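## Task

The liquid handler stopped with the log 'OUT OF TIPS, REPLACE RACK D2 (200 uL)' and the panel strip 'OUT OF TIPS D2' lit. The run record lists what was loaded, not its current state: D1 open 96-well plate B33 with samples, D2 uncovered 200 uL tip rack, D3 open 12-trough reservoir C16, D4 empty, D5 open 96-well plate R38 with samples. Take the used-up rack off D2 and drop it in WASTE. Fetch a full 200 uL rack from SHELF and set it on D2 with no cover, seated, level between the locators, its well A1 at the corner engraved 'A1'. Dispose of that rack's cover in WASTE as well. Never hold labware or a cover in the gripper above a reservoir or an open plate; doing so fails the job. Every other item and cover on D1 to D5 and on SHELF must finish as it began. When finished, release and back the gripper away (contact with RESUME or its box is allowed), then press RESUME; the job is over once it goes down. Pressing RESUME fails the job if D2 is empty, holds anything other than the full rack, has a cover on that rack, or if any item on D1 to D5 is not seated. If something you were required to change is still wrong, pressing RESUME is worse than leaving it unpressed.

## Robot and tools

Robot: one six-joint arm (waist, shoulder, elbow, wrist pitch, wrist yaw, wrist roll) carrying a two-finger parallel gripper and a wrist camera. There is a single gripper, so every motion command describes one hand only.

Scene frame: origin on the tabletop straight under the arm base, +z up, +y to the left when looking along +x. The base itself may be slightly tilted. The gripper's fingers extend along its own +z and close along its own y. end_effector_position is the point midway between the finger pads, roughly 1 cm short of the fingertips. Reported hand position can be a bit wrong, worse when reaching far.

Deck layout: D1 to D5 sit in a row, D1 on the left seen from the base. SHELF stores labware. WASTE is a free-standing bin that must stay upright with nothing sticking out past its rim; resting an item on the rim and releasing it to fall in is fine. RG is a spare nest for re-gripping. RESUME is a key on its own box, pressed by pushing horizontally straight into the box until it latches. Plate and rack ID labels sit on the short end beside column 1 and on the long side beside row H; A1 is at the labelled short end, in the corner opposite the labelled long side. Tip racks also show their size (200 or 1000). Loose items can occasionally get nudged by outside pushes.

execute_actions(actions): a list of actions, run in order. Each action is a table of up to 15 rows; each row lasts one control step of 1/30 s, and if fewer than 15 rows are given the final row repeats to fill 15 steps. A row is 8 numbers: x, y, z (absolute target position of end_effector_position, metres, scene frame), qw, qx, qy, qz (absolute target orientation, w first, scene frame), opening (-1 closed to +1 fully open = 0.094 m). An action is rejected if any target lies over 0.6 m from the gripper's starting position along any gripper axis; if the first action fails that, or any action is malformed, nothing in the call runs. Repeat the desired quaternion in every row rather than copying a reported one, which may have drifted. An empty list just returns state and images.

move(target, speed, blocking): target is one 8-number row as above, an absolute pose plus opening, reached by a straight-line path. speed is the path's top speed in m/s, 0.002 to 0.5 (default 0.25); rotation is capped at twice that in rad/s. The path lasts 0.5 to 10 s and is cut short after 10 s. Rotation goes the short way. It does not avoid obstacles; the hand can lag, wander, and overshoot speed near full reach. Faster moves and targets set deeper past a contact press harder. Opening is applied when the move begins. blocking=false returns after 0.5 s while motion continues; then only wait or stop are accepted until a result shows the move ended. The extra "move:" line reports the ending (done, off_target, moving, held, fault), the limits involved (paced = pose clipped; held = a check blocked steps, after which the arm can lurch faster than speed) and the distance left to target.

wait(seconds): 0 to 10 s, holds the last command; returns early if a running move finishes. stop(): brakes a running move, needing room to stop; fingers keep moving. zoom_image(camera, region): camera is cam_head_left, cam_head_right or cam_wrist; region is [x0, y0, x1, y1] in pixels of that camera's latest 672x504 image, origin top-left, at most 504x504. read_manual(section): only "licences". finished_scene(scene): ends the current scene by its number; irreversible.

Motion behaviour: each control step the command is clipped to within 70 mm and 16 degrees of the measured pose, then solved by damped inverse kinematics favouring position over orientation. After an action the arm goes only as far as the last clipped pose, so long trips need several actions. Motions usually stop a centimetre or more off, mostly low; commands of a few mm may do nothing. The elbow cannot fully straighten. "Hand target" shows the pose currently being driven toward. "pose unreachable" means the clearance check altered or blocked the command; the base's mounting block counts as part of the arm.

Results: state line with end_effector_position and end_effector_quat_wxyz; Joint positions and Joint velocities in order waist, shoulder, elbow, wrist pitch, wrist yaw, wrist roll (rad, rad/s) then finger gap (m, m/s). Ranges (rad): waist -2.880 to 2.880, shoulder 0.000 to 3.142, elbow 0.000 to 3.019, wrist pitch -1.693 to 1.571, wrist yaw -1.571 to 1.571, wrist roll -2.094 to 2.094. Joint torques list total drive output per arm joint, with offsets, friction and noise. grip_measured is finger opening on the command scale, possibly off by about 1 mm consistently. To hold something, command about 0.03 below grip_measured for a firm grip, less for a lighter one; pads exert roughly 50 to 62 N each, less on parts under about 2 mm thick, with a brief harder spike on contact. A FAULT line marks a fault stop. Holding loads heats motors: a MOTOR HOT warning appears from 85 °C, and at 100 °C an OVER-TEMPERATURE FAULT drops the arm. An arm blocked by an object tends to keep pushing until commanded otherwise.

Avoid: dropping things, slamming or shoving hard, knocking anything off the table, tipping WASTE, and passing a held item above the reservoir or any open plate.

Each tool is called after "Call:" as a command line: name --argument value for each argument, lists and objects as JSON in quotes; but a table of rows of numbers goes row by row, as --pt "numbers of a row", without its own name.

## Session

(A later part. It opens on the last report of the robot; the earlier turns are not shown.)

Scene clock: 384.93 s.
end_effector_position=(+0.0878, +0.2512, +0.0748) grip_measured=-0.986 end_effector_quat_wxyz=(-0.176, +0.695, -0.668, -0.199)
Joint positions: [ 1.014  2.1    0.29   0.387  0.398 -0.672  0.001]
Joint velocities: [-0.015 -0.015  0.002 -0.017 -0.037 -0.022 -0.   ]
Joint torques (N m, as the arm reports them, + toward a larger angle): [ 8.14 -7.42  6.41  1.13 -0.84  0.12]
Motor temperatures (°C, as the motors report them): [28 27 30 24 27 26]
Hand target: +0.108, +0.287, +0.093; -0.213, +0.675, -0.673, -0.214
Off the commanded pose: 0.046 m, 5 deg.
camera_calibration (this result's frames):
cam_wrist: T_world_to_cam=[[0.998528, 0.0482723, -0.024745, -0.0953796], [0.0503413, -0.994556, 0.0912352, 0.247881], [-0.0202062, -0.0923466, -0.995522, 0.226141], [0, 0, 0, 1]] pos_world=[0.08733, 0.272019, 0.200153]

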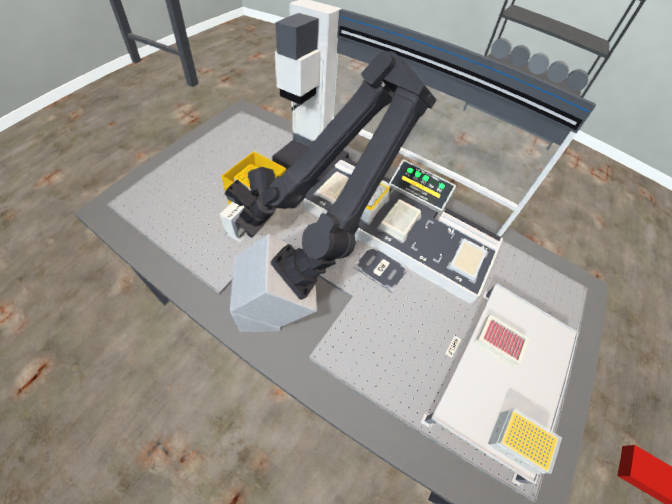

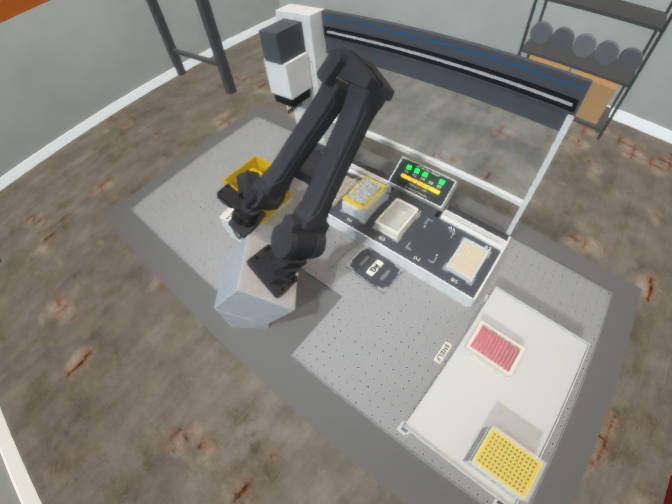

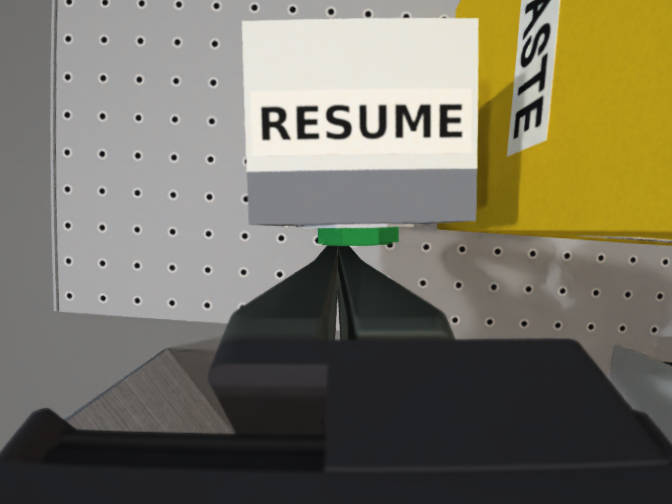

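Call:
execute_actions --actions '[[[0.108,0.292,0.093,0.22,-0.672,0.672,0.22,-1],[0.109,0.295,0.093,0.225,-0.67,0.67,0.225,-1],[0.110,0.298,0.093,0.23,-0.669,0.669,0.23,-1],[0.111,0.301,0.093,0.235,-0.667,0.667,0.235,-1],[0.112,0.304,0.093,0.24,-0.665,0.665,0.24,-1],[0.112,0.307,0.093,0.24,-0.665,0.665,0.24,-1]],[[0.112,0.31,0.093,0.24,-0.665,0.665,0.24,-1]]]'

Scene clock: 389.77 s.
end_effector_position=(+0.0875, +0.2559, +0.0769) grip_measured=-0.986 end_effector_quat_wxyz=(-0.183, +0.697, -0.661, -0.211)
Joint positions: [ 1.008  2.101  0.29   0.408  0.372 -0.695  0.001]
Joint velocities: [-0.015  0.005 -0.027 -0.017  0.051  0.022  0.001]
Joint torques (N m, as the arm reports them, + toward a larger angle): [ 6.23 -5.87  6.2   3.65 -1.73 -0.18]
Motor temperatures (°C, as the motors report them): [28 27 31 24 27 26]
camera_calibration (this result's frames):
cam_wrist: T_world_to_cam=[[0.9977, 0.062123, -0.0271198, -0.0985624], [0.0637367, -0.995953, 0.0633658, 0.253689], [-0.0230736, -0.0649486, -0.997622, 0.222115], [0, 0, 0, 1]] pos_world=[0.0872914, 0.273211, 0.202839]
The task's run has ended: the event that ends the task has happened. This ends this scene only. If you have not yet called finished_scene for this scene, call it to go on to the next scene.

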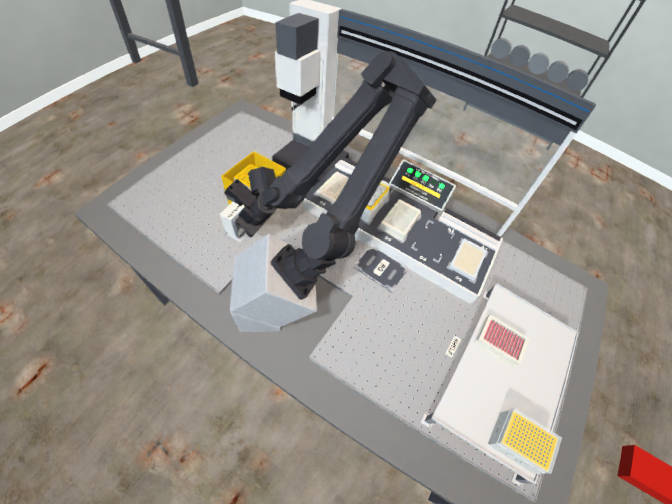

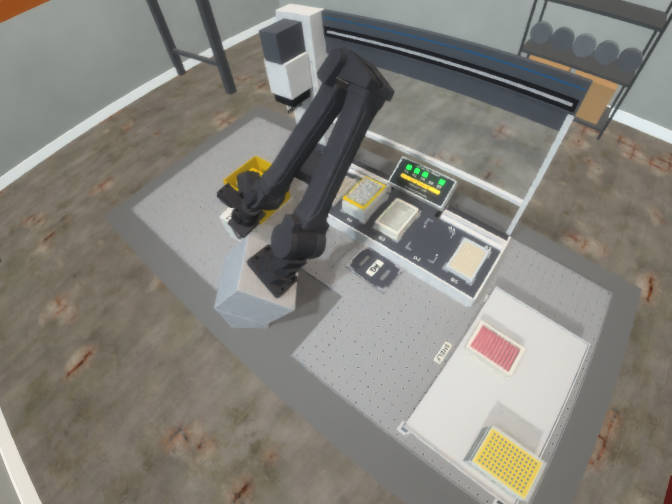

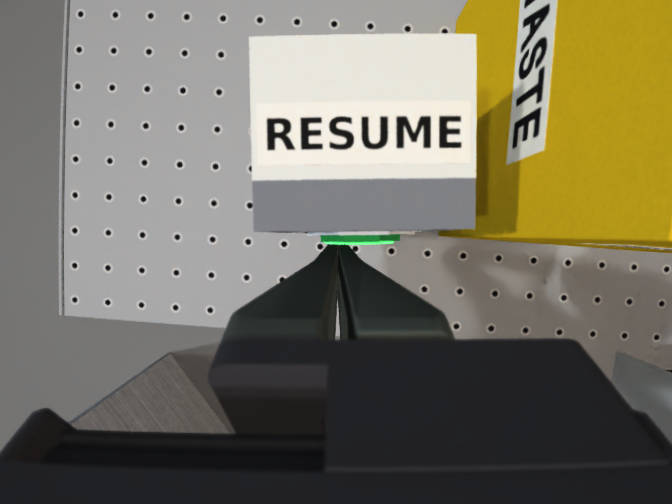

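Call:
finished_scene --scene 1

The scene is finished: the task was done.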